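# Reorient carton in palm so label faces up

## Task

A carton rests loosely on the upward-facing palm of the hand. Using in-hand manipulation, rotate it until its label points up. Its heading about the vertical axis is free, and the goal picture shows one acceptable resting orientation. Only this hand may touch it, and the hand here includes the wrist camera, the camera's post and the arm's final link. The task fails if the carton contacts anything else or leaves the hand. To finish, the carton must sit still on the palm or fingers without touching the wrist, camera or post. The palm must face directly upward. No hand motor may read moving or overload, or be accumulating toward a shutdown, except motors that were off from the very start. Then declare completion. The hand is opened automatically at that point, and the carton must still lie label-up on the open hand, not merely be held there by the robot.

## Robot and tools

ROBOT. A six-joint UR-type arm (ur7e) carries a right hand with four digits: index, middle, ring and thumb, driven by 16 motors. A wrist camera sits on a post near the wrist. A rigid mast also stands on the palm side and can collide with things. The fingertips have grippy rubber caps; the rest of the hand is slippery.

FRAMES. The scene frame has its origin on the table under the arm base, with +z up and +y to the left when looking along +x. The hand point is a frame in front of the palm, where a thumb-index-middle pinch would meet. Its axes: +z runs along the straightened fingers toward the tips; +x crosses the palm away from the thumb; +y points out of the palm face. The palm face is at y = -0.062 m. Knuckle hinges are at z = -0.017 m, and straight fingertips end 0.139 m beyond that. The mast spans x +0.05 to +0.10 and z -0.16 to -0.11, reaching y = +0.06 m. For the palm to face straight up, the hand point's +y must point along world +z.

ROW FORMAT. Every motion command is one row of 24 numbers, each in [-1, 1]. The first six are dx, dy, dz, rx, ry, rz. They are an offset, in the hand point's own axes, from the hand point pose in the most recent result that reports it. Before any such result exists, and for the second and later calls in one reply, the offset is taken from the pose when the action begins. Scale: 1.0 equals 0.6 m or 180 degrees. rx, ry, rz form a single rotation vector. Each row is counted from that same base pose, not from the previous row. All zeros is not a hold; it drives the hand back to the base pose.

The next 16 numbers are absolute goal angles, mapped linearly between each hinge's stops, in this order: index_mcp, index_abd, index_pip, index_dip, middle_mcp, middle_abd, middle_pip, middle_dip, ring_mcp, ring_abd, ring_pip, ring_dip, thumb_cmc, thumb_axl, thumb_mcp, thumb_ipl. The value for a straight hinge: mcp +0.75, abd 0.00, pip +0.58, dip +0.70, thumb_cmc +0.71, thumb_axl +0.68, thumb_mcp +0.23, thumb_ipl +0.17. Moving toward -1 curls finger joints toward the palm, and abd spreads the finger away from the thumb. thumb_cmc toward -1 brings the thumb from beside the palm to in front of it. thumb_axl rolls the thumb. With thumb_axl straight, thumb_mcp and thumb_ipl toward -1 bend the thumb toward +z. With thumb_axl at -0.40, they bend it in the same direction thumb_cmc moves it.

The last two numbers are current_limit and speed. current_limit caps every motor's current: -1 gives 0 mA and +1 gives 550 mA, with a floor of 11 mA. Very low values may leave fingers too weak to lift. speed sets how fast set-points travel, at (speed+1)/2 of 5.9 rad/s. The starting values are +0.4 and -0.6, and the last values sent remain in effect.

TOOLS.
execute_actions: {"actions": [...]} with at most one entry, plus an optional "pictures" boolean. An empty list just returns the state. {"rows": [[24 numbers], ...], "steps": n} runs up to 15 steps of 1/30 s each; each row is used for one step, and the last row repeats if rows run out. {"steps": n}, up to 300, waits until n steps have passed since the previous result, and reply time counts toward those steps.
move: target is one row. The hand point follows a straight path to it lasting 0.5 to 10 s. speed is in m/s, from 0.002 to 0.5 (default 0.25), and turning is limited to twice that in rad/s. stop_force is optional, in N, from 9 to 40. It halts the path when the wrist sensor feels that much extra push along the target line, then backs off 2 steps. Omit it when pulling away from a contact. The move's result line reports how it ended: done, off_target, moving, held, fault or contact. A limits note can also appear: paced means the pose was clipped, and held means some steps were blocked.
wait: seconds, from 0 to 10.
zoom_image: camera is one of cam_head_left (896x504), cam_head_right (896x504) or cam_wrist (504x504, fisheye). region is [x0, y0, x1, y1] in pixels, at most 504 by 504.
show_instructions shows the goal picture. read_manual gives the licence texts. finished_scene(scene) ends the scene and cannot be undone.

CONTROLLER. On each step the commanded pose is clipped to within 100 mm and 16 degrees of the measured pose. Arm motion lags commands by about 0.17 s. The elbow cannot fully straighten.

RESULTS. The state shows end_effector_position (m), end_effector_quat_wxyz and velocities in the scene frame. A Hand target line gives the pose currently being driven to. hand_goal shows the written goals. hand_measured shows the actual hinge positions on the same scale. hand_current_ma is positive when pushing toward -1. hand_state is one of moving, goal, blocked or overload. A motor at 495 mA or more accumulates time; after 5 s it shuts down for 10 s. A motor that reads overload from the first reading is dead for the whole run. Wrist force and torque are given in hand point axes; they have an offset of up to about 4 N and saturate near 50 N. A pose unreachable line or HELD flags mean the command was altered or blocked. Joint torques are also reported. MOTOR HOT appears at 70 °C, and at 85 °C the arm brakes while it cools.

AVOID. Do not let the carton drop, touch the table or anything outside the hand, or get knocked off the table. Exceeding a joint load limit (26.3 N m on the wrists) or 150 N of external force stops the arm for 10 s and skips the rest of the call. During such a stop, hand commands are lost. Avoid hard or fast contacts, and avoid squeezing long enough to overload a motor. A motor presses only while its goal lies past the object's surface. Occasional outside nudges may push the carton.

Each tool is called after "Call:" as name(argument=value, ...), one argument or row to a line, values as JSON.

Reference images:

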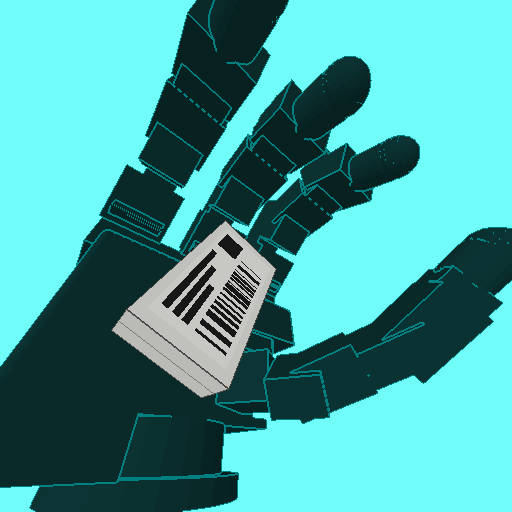

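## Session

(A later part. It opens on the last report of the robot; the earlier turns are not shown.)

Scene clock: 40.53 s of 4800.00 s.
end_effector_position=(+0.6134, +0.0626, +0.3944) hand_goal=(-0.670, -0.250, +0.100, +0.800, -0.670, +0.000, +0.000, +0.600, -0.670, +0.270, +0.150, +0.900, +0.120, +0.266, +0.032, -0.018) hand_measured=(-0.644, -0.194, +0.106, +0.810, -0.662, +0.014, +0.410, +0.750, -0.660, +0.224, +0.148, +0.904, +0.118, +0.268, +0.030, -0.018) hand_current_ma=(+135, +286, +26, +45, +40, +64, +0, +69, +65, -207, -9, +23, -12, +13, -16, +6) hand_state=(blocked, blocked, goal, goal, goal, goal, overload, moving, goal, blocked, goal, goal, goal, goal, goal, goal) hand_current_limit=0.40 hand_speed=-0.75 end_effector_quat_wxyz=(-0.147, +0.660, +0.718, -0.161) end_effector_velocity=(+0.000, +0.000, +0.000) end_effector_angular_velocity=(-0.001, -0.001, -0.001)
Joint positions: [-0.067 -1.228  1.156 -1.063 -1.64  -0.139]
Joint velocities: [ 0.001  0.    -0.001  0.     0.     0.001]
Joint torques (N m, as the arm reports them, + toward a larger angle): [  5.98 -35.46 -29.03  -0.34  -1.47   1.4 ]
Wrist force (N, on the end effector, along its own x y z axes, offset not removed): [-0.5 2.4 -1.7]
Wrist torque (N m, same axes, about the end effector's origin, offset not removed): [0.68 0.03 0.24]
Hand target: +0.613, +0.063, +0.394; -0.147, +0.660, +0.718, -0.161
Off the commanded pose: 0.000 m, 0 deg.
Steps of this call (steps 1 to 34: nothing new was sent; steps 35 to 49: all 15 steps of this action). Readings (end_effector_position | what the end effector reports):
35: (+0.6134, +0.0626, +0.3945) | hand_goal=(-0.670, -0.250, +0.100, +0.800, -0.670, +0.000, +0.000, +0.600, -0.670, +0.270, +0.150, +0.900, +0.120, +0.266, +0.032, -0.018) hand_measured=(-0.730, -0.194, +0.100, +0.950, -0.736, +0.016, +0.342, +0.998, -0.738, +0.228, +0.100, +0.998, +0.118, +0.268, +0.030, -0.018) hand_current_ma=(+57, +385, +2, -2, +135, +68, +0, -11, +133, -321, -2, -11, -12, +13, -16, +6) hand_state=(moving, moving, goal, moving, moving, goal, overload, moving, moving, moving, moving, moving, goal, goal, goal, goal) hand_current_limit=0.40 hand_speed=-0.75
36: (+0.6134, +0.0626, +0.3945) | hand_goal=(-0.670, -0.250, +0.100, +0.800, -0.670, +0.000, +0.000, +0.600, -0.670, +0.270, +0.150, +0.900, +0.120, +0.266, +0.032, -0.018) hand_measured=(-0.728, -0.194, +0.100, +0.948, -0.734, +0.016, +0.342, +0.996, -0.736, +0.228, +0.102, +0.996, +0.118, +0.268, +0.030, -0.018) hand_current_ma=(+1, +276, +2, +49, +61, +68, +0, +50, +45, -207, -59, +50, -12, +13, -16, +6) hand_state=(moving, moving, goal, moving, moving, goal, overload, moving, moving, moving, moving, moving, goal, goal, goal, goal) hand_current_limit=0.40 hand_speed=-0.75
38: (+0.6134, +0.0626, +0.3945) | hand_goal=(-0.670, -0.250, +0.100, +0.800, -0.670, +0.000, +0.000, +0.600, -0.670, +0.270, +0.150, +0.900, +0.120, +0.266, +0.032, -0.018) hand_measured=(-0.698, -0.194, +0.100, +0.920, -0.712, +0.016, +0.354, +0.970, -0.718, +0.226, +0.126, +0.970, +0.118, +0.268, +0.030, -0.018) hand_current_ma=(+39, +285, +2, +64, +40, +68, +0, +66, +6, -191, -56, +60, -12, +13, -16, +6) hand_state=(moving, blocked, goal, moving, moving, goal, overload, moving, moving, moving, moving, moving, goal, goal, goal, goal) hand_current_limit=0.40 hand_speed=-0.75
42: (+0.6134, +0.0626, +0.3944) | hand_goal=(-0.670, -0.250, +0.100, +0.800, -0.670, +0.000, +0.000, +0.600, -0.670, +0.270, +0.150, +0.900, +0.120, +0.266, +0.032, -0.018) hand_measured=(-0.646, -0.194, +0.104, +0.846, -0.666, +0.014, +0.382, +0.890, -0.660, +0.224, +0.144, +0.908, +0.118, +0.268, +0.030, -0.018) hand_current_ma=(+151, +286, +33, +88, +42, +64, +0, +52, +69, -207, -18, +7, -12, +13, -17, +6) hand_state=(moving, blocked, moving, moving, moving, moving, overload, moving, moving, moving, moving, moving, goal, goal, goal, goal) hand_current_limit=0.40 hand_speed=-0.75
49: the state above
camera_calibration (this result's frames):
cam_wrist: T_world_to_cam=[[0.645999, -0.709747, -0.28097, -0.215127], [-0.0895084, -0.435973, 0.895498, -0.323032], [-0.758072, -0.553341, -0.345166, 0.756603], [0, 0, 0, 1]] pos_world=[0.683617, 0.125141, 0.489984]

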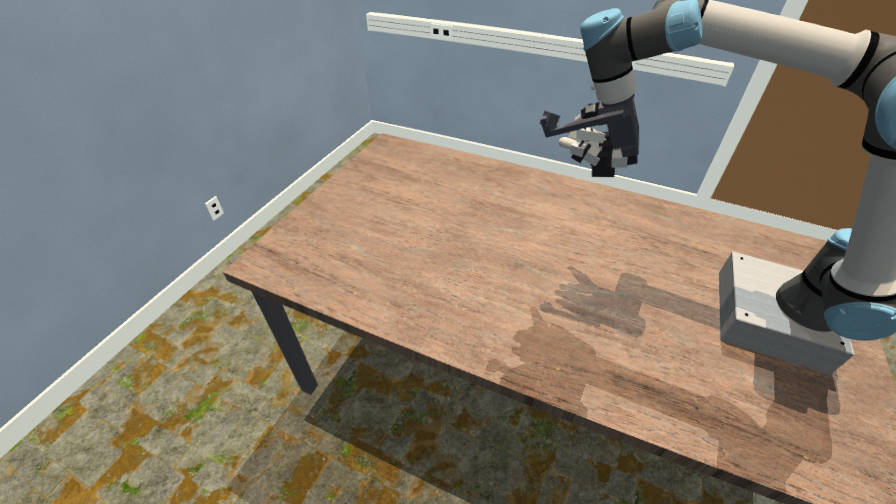

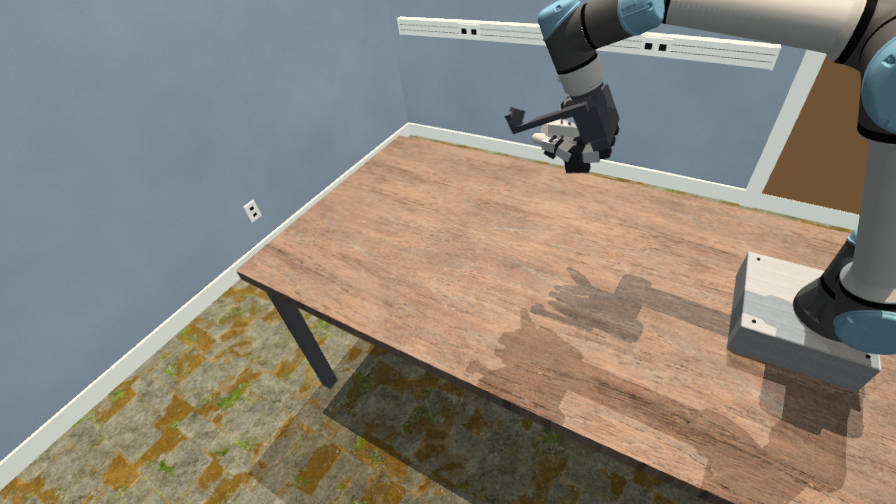

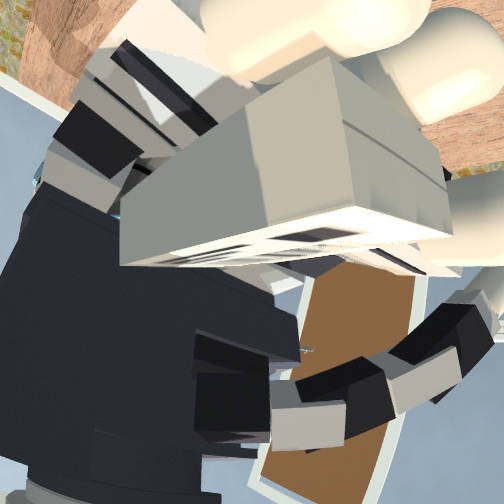

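Call:
move(
  target=[0,0.03,0,-0.13,0,0, -0.67,-0.25,0.1,0.8, -0.67,0,0.0,0.6, -0.67,0.27,0.15,0.9, 0.12,0.266,0.032,-0.018, 0.4,-0.75],
  speed=0.12,
)

Call:
zoom_image(
  camera="cam_head_left",
  region=[520, 60, 700, 210],
)

Scene clock: 45.00 s of 4800.00 s.
end_effector_position=(+0.6295, +0.0639, +0.3870) hand_goal=(-0.670, -0.250, +0.100, +0.800, -0.670, +0.000, +0.000, +0.600, -0.670, +0.270, +0.150, +0.900, +0.120, +0.266, +0.032, -0.018) hand_measured=(-0.644, -0.194, +0.106, +0.808, -0.662, +0.014, +0.456, +0.608, -0.656, +0.224, +0.150, +0.904, +0.118, +0.268, +0.030, -0.018) hand_current_ma=(+135, +286, +26, +41, +40, +64, +0, +43, +83, -207, +0, +23, -12, +13, -16, +6) hand_state=(blocked, blocked, goal, goal, goal, goal, overload, goal, goal, blocked, goal, goal, goal, goal, goal, goal) hand_current_limit=0.40 hand_speed=-0.75 end_effector_quat_wxyz=(-0.011, +0.676, +0.736, -0.012) end_effector_velocity=(+0.001, -0.000, +0.001) end_effector_angular_velocity=(+0.000, -0.012, -0.000)
Joint positions: [-0.091 -1.448  1.58  -1.67  -1.58  -0.179]
Joint velocities: [-0.001 -0.005  0.008 -0.016  0.002 -0.   ]
Joint torques (N m, as the arm reports them, + toward a larger angle): [ -6.91 -40.89 -16.66  -5.42   1.44  -1.89]
Wrist force (N, on the end effector, along its own x y z axes, offset not removed): [-1.3 0.6 1.1]
Wrist torque (N m, same axes, about the end effector's origin, offset not removed): [0.32 0.06 0.15]
Hand target: +0.630, +0.064, +0.387; -0.011, +0.676, +0.736, -0.012
Off the commanded pose: 0.000 m, 0 deg.
move: done
camera_calibration (this result's frames):
cam_wrist: T_world_to_cam=[[0.709926, -0.703768, -0.0267628, -0.365684], [-0.432531, -0.465675, 0.772052, -0.0487369], [-0.555808, -0.536524, -0.634996, 0.75082], [0, 0, 0, 1]] pos_world=[0.65584, 0.122781, 0.504608]

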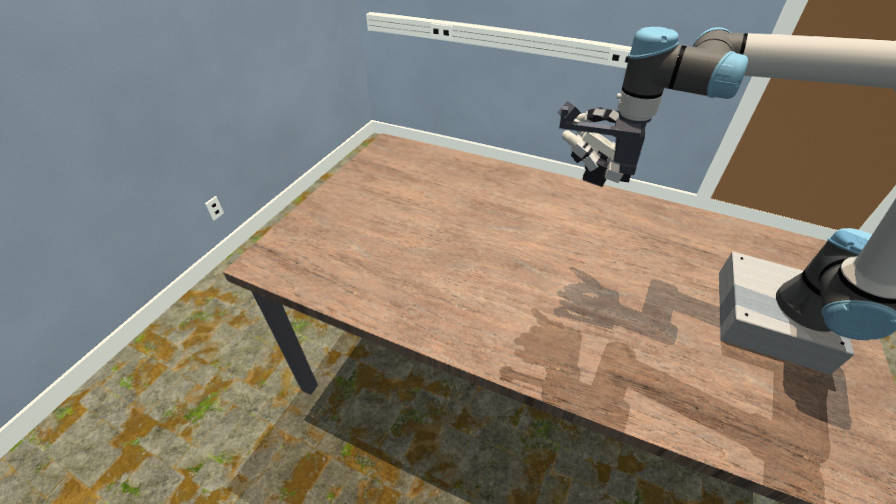

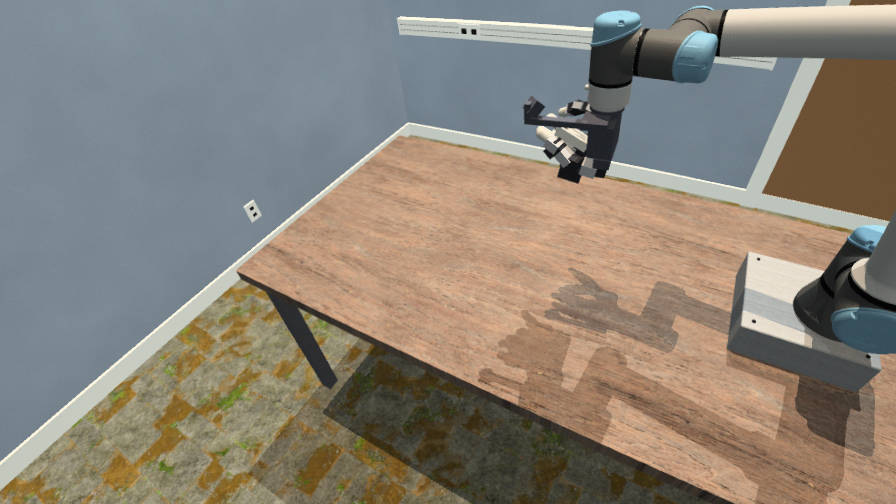

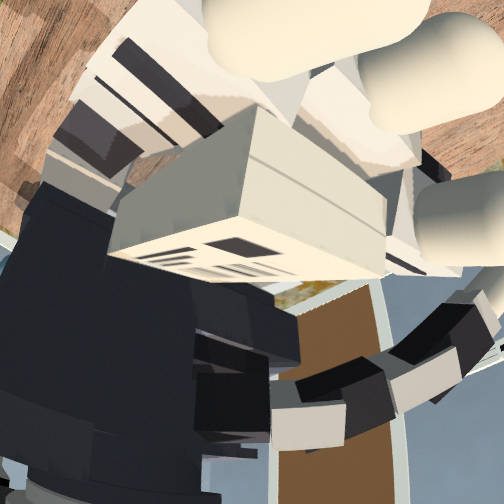

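Region (520, 60, 700, 210) of cam_head_left's 896x504 image, scaled by 2.800, with more detail than that image has.

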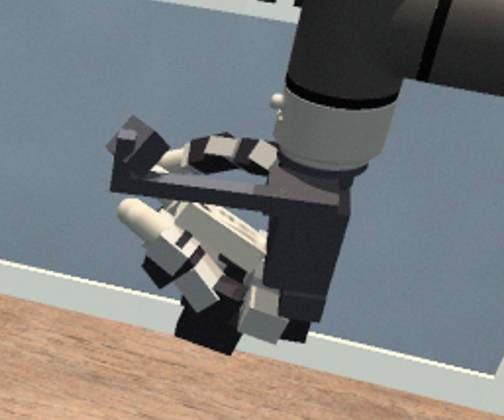

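Call:
move(
  target=[0,0.03,-0.06,-0.25,0,0, -0.05,-0.25,0.1,0.8, -0.05,0,0.0,0.6, -0.05,0.27,0.15,0.9, 0.12,0.266,0.032,-0.018, 0.4,-0.93],
  speed=0.13,
)

Call:
zoom_image(
  camera="cam_head_left",
  region=[520, 60, 700, 210],
)

Scene clock: 50.07 s of 4800.00 s.
end_effector_position=(+0.6484, +0.0657, +0.4226) hand_goal=(-0.050, -0.250, +0.100, +0.800, -0.050, +0.000, +0.000, +0.600, -0.050, +0.270, +0.150, +0.900, +0.120, +0.266, +0.032, -0.018) hand_measured=(-0.030, -0.194, +0.106, +0.808, -0.046, +0.014, +0.456, +0.608, -0.040, +0.224, +0.150, +0.904, +0.122, +0.268, +0.030, -0.018) hand_current_ma=(+109, +286, +26, +41, +17, +64, +0, +41, +58, -207, +0, +23, +15, +13, -16, +6) hand_state=(blocked, blocked, goal, goal, goal, goal, overload, goal, goal, blocked, goal, goal, goal, goal, goal, goal) hand_current_limit=0.40 hand_speed=-0.93 end_effector_quat_wxyz=(+0.248, +0.629, +0.685, +0.271) end_effector_velocity=(-0.000, -0.000, -0.001) end_effector_angular_velocity=(+0.001, +0.002, -0.001)
Joint positions: [-0.145 -1.549  2.119 -2.881 -1.414 -0.175]
Joint velocities: [-0.001  0.     0.001  0.001  0.     0.   ]
Joint torques (N m, as the arm reports them, + toward a larger angle): [ -6.75 -16.38 -14.54  -6.18   1.76   1.37]
Wrist force (N, on the end effector, along its own x y z axes, offset not removed): [3.5 -1.7 1.7]
Wrist torque (N m, same axes, about the end effector's origin, offset not removed): [-0.10 -0.66 0.27]
Hand target: +0.648, +0.066, +0.423; +0.248, +0.629, +0.685, +0.271
Off the commanded pose: 0.000 m, 0 deg.
move: done
camera_calibration (this result's frames):
cam_wrist: T_world_to_cam=[[0.540983, -0.717316, 0.439085, -0.463367], [-0.83834, -0.501676, 0.213323, 0.434389], [0.0672585, -0.483507, -0.872753, 0.477832], [0, 0, 0, 1]] pos_world=[0.582701, 0.116577, 0.527821]

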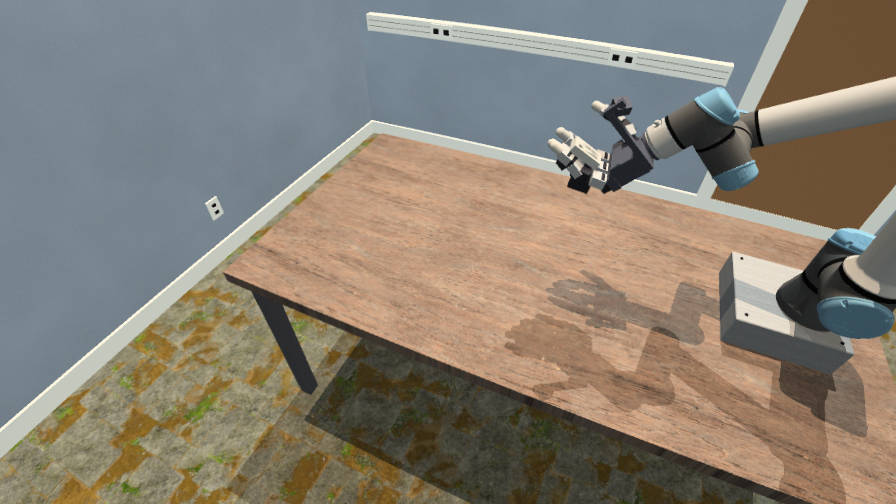

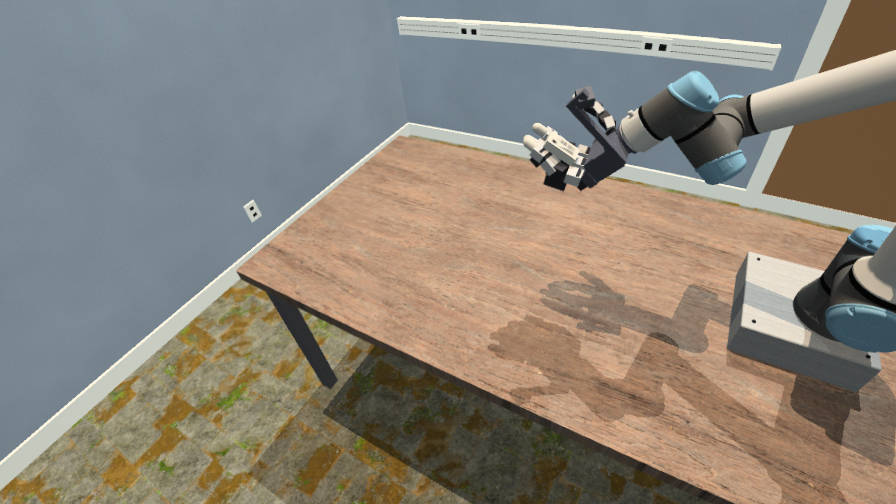

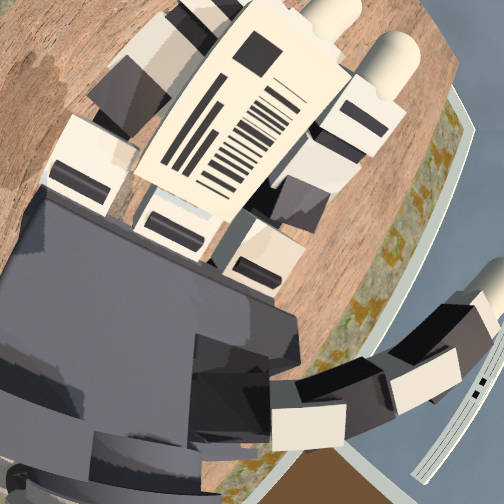

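Region (520, 60, 700, 210) of cam_head_left's 896x504 image, scaled by 2.800, with more detail than that image has.

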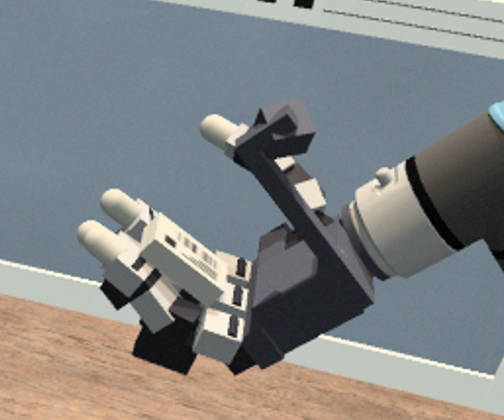

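Call:
move(
  target=[0,0.06,-0.04,-0.261,0,0, 0.33,-0.25,0.1,0.8, 0.33,0,0.0,0.6, 0.33,0.27,0.15,0.9, 0.0,0.266,0.032,-0.018, 0.4,-0.95],
  speed=0.13,
)

Call:
zoom_image(
  camera="cam_head_left",
  region=[500, 70, 680, 220],
)

Scene clock: 57.90 s of 4800.00 s.
end_effector_position=(+0.6579, +0.0667, +0.4643) hand_goal=(+0.330, -0.250, +0.100, +0.800, +0.330, +0.000, +0.000, +0.600, +0.330, +0.270, +0.150, +0.900, +0.000, +0.266, +0.032, -0.018) hand_measured=(+0.348, -0.194, +0.106, +0.808, +0.332, +0.014, +0.456, +0.608, +0.338, +0.224, +0.150, +0.904, +0.014, +0.268, +0.030, -0.018) hand_current_ma=(+99, +286, +26, +41, +6, +64, +0, +40, +47, -207, +0, +23, +75, +13, -12, +6) hand_state=(goal, blocked, goal, goal, goal, goal, overload, goal, goal, blocked, goal, goal, goal, goal, goal, goal) hand_current_limit=0.40 hand_speed=-0.95 end_effector_quat_wxyz=(+0.478, +0.477, +0.521, +0.521) end_effector_velocity=(+0.000, +0.000, +0.000) end_effector_angular_velocity=(+0.001, -0.009, +0.000)
Joint positions: [-0.147 -1.04   2.085 -4.187 -1.333 -0.004]
Joint velocities: [ 0.001  0.007 -0.005 -0.012 -0.001  0.002]
Joint torques (N m, as the arm reports them, + toward a larger angle): [  6.61 -31.63 -19.45  -4.72  -1.63   1.42]
Wrist force (N, on the end effector, along its own x y z axes, offset not removed): [0.7 1.3 -0.3]
Wrist torque (N m, same axes, about the end effector's origin, offset not removed): [0.16 -0.05 0.39]
Hand target: +0.658, +0.067, +0.464; +0.478, +0.477, +0.521, +0.522
Off the commanded pose: 0.001 m, 0 deg.
move: done
camera_calibration (this result's frames):
cam_wrist: T_world_to_cam=[[0.0718748, -0.757245, 0.649165, -0.272343], [-0.715392, -0.492662, -0.495478, 0.681565], [0.695017, -0.428795, -0.577137, -0.0398426], [0, 0, 0, 1]] pos_world=[0.534852, 0.112466, 0.491501]

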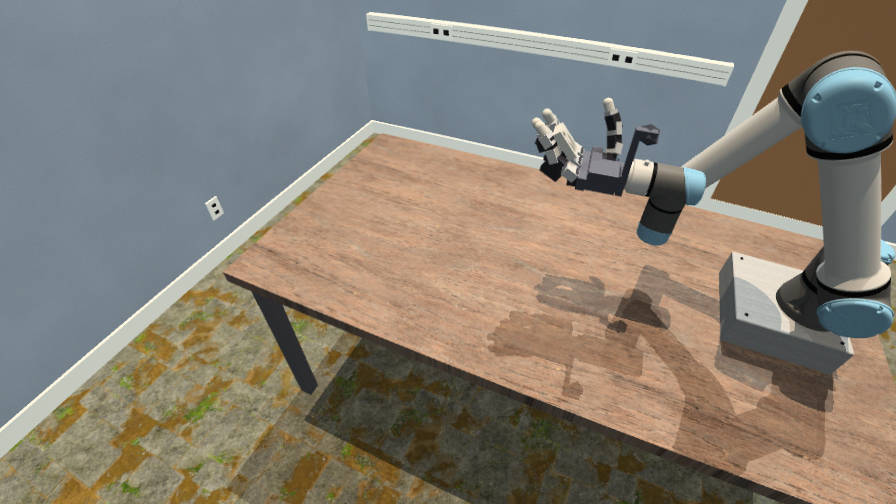

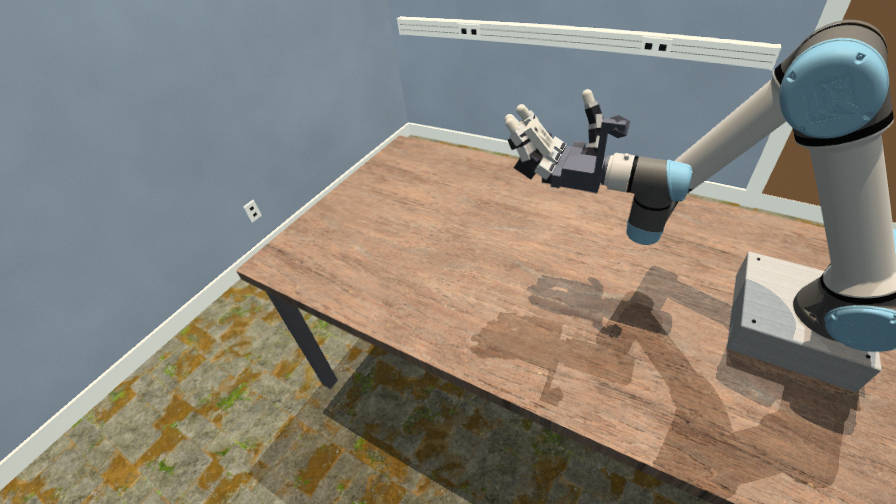

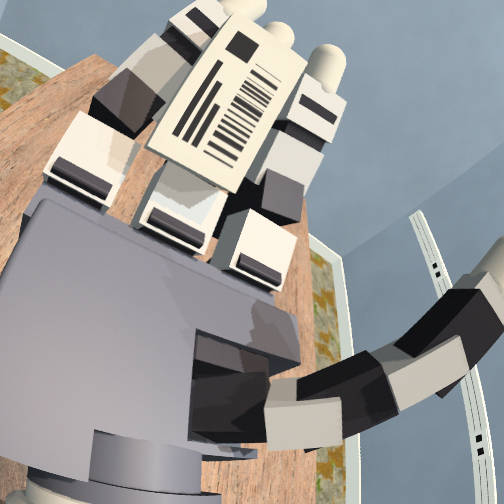

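Region (500, 70, 680, 220) of cam_head_left's 896x504 image, scaled by 2.800, with more detail than that image has.

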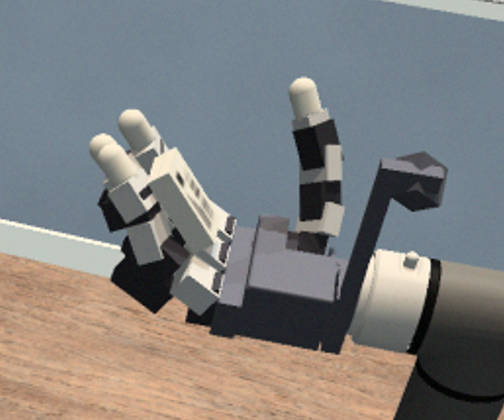

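Call:
move(
  target=[0,0,0,0,0,0, 0.33,-0.25,0.62,0.8, 0.33,0,0.0,0.75, 0.33,0.27,0.62,0.8, 0.0,0.266,0.032,-0.018, 0.4,-0.8],
)

Call:
zoom_image(
  camera="cam_head_left",
  region=[500, 70, 680, 220],
)

Scene clock: 64.20 s of 4800.00 s.
end_effector_position=(+0.6579, +0.0667, +0.4643) hand_goal=(+0.330, -0.250, +0.620, +0.800, +0.330, +0.000, +0.000, +0.750, +0.330, +0.270, +0.620, +0.800, +0.000, +0.266, +0.032, -0.018) hand_measured=(+0.338, -0.192, +0.614, +0.802, +0.352, +0.008, +0.884, +0.748, +0.348, +0.210, +0.628, +0.802, +0.014, +0.268, +0.030, -0.018) hand_current_ma=(+38, +294, -33, +5, +121, +39, +0, -13, +102, -266, +41, +12, +75, +13, -11, +6) hand_state=(goal, blocked, goal, goal, blocked, goal, overload, goal, goal, blocked, goal, goal, goal, goal, goal, goal) hand_current_limit=0.40 hand_speed=-0.80 end_effector_quat_wxyz=(+0.478, +0.477, +0.521, +0.521) end_effector_velocity=(+0.000, -0.000, -0.000) end_effector_angular_velocity=(+0.001, +0.000, -0.000)
Joint positions: [-0.147 -1.04   2.085 -4.187 -1.333 -0.004]
Joint velocities: [ 0.     0.     0.    -0.    -0.     0.001]
Joint torques (N m, as the arm reports them, + toward a larger angle): [ -7.14 -47.03  -8.78  -0.74   1.52  -1.76]
Wrist force (N, on the end effector, along its own x y z axes, offset not removed): [3.2 0.4 0.7]
Wrist torque (N m, same axes, about the end effector's origin, offset not removed): [0.09 -0.45 0.50]
Hand target: +0.658, +0.067, +0.464; +0.478, +0.477, +0.521, +0.521
Off the commanded pose: 0.000 m, 0 deg.
move: done
camera_calibration (this result's frames):
cam_wrist: T_world_to_cam=[[0.0719095, -0.757244, 0.649161, -0.272347], [-0.715387, -0.492681, -0.495465, 0.681563], [0.695018, -0.428773, -0.577151, -0.0398316], [0, 0, 0, 1]] pos_world=[0.534849, 0.112481, 0.491499]

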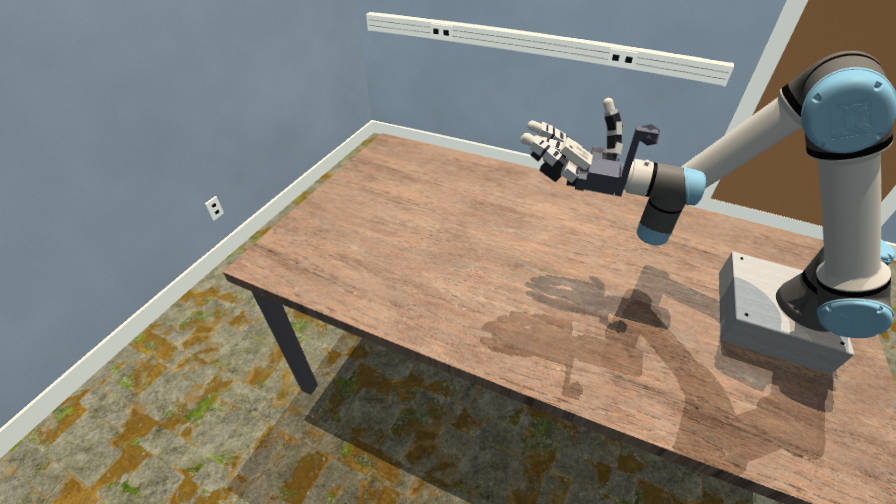

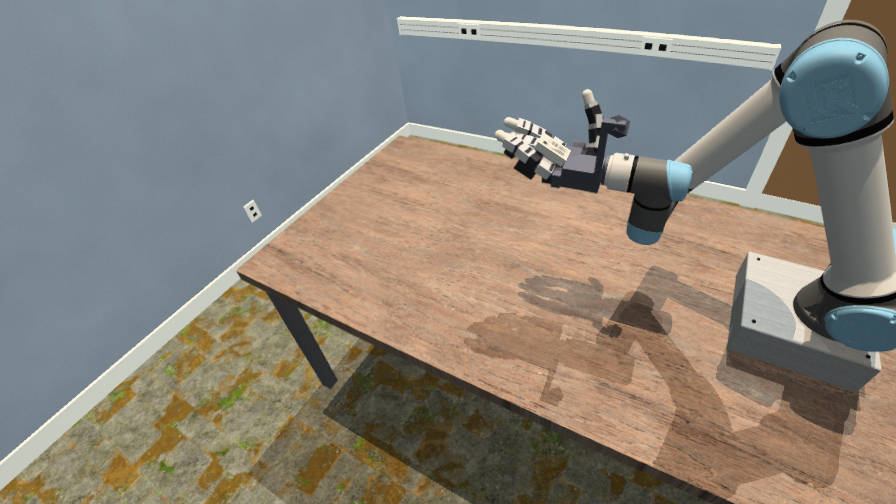

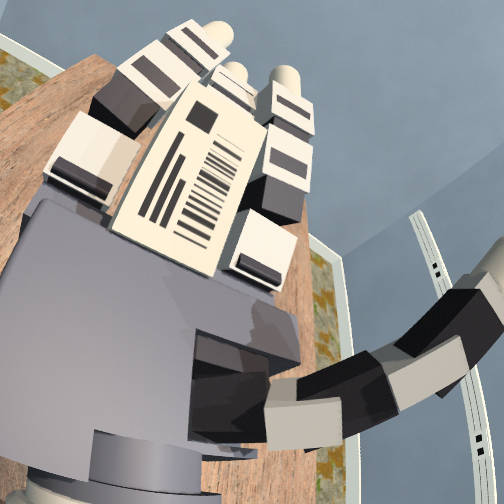

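Region (500, 70, 680, 220) of cam_head_left's 896x504 image, scaled by 2.800, with more detail than that image has.

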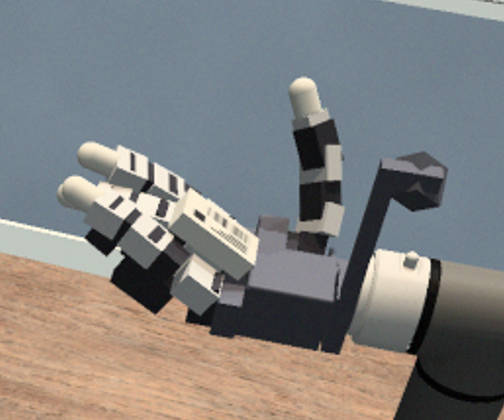

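Call:
move(
  target=[0,0.03,0,-0.11,0,0, 0.6,-0.1,0.58,0.7, 0.72,0,0.0,0.75, 0.6,0.1,0.58,0.7, -0.98,-0.4,-0.35,0.17, 0.4,-0.75],
  speed=0.13,
)

Call:
zoom_image(
  camera="cam_head_left",
  region=[500, 70, 680, 220],
)

Scene clock: 68.80 s of 4800.00 s.
end_effector_position=(+0.6578, +0.0667, +0.4821) hand_goal=(+0.600, -0.100, +0.580, +0.700, +0.720, +0.000, +0.000, +0.750, +0.600, +0.100, +0.580, +0.700, -0.980, -0.400, -0.350, +0.170) hand_measured=(+0.610, -0.104, +0.590, +0.704, +0.730, +0.004, +1.000, +0.748, +0.608, +0.104, +0.588, +0.704, -0.986, -0.400, -0.354, +0.168) hand_current_ma=(+56, -16, +46, +20, +53, +14, +0, -11, +51, +17, +45, +20, -33, +4, -24, -22) hand_state=(goal, goal, goal, goal, goal, goal, overload, goal, goal, goal, goal, goal, goal, goal, goal, goal) hand_current_limit=0.40 hand_speed=-0.75 end_effector_quat_wxyz=(+0.553, +0.388, +0.424, +0.603) end_effector_velocity=(+0.000, -0.000, +0.000) end_effector_angular_velocity=(-0.000, -0.002, -0.000)
Joint positions: [-0.126 -0.83   1.855 -4.519 -1.365  0.07 ]
Joint velocities: [-0.001  0.    -0.002 -0.     0.     0.   ]
Joint torques (N m, as the arm reports them, + toward a larger angle): [  6.17 -38.05 -19.55  -3.49  -1.51   1.5 ]
Wrist force (N, on the end effector, along its own x y z axes, offset not removed): [3.6 -2.2 -3.5]
Wrist torque (N m, same axes, about the end effector's origin, offset not removed): [-0.03 -0.42 0.36]
Hand target: +0.658, +0.067, +0.482; +0.553, +0.388, +0.424, +0.603
Off the commanded pose: 0.000 m, 0 deg.
move: done
camera_calibration (this result's frames):
cam_wrist: T_world_to_cam=[[-0.146943, -0.776222, 0.613096, -0.12125], [-0.503427, -0.474854, -0.721856, 0.658857], [0.851451, -0.41472, -0.320995, -0.256781], [0, 0, 0, 1]] pos_world=[0.532506, 0.112251, 0.467513]

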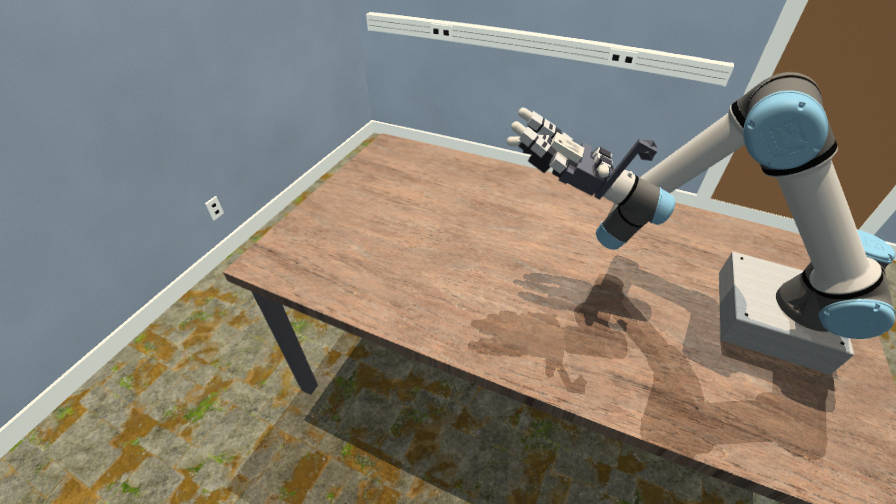

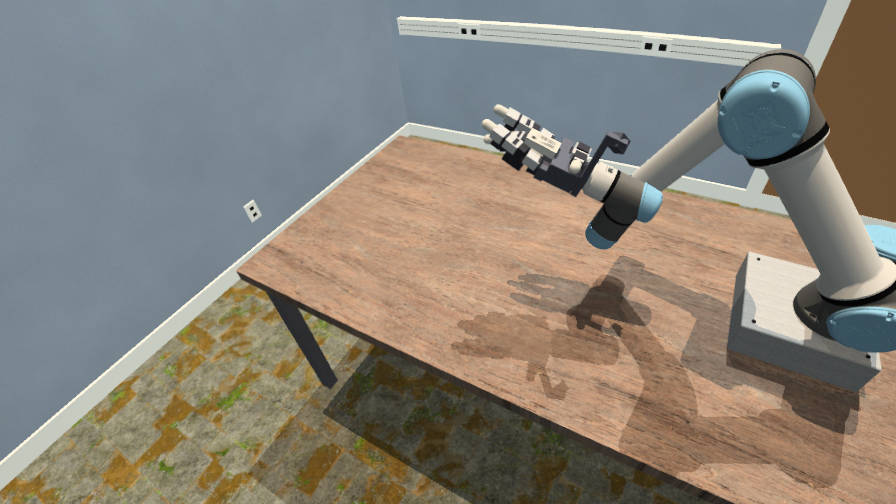

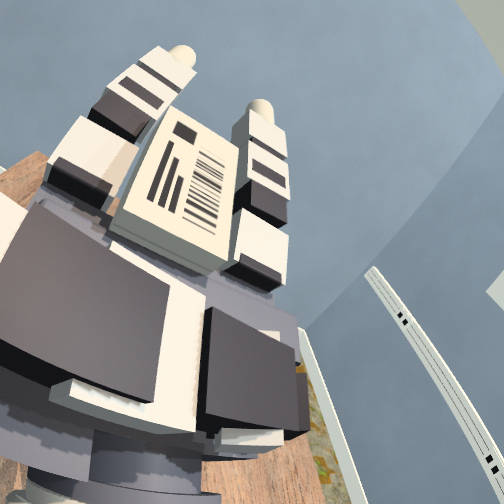

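Region (500, 70, 680, 220) of cam_head_left's 896x504 image, scaled by 2.800, with more detail than that image has.

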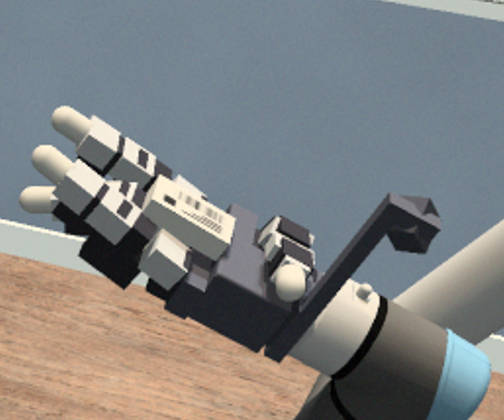

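Call:
move(
  target=[0,0.06,-0.03,-0.13,0,0, 0.8,0,0.58,0.7, 1.0,0,0.0,0.75, 0.8,0,0.58,0.7, -0.98,-0.4,-0.5,0.17, 0.4,-0.8],
  speed=0.1,
)

Call:
zoom_image(
  camera="cam_head_left",
  region=[500, 50, 700, 220],
)

Scene clock: 71.97 s of 4800.00 s.
end_effector_position=(+0.6287, +0.0643, +0.5097) hand_goal=(+0.800, +0.000, +0.580, +0.700, +1.000, +0.000, +0.000, +0.750, +0.800, +0.000, +0.580, +0.700, -0.980, -0.400, -0.500, +0.170) hand_measured=(+0.810, -0.002, +0.588, +0.704, +1.000, +0.004, +1.000, +0.748, +0.808, +0.004, +0.588, +0.704, -0.986, -0.402, -0.498, +0.168) hand_current_ma=(+56, -14, +43, +19, +1, +14, +0, -10, +51, +15, +42, +19, -27, -10, +12, -11) hand_state=(goal, goal, goal, goal, goal, goal, overload, goal, goal, goal, goal, goal, goal, goal, goal, goal) hand_current_limit=0.40 hand_speed=-0.80 end_effector_quat_wxyz=(+0.620, +0.267, +0.294, +0.676) end_effector_velocity=(-0.001, +0.001, +0.000) end_effector_angular_velocity=(-0.000, -0.007, +0.000)
Joint positions: [-0.106 -0.69   1.577 -4.793 -1.424  0.132]
Joint velocities: [ 0.002  0.002 -0.005 -0.004 -0.001 -0.001]
Joint torques (N m, as the arm reports them, + toward a larger angle): [  5.95 -43.46 -19.39  -1.98  -1.55   1.49]
Wrist force (N, on the end effector, along its own x y z axes, offset not removed): [4.8 1.9 1.4]
Wrist torque (N m, same axes, about the end effector's origin, offset not removed): [0.21 -0.44 0.47]
Hand target: +0.629, +0.064, +0.510; +0.620, +0.267, +0.293, +0.677
Off the commanded pose: 0.000 m, 0 deg.
move: done
camera_calibration (this result's frames):
cam_wrist: T_world_to_cam=[[-0.371109, -0.795853, 0.478431, 0.0665166], [-0.17356, -0.446695, -0.87769, 0.533197], [0.912225, -0.408756, 0.0276443, -0.440497], [0, 0, 0, 1]] pos_world=[0.519059, 0.111058, 0.448335]

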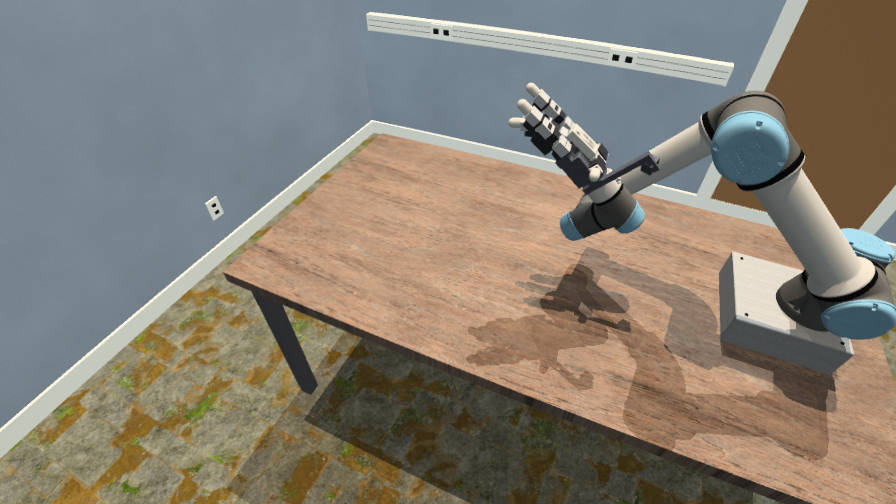

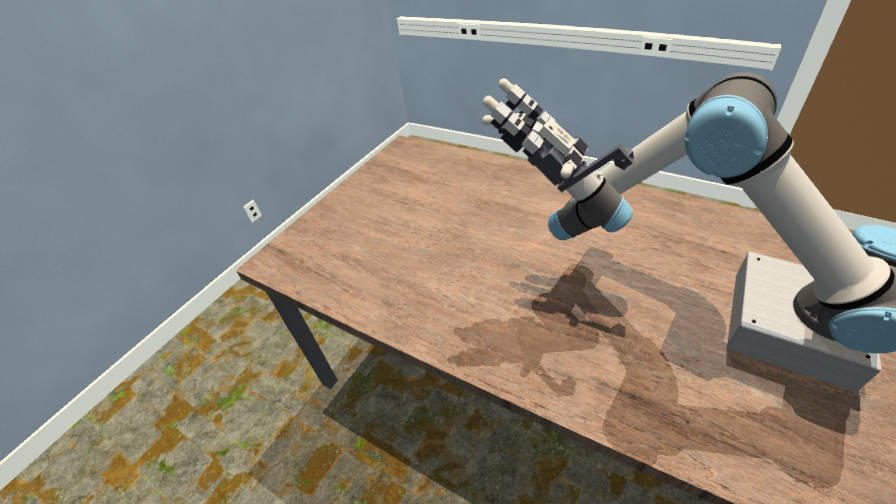

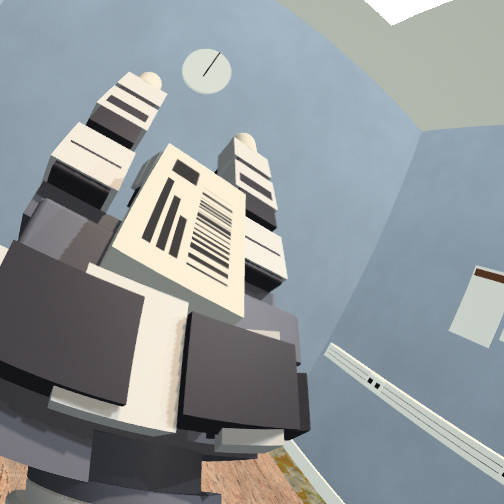

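Region (500, 50, 700, 220) of cam_head_left's 896x504 image, scaled by 2.520, with more detail than that image has; it fills the top 428 rows of this view, and the rest is white.

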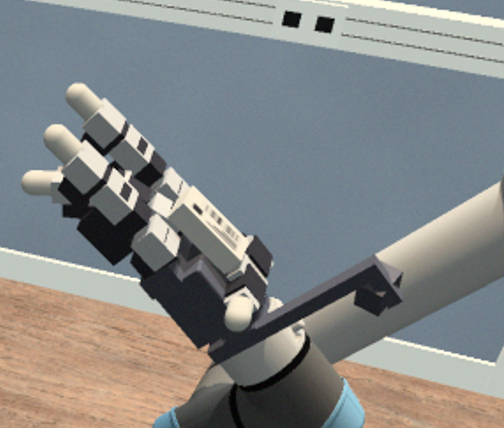

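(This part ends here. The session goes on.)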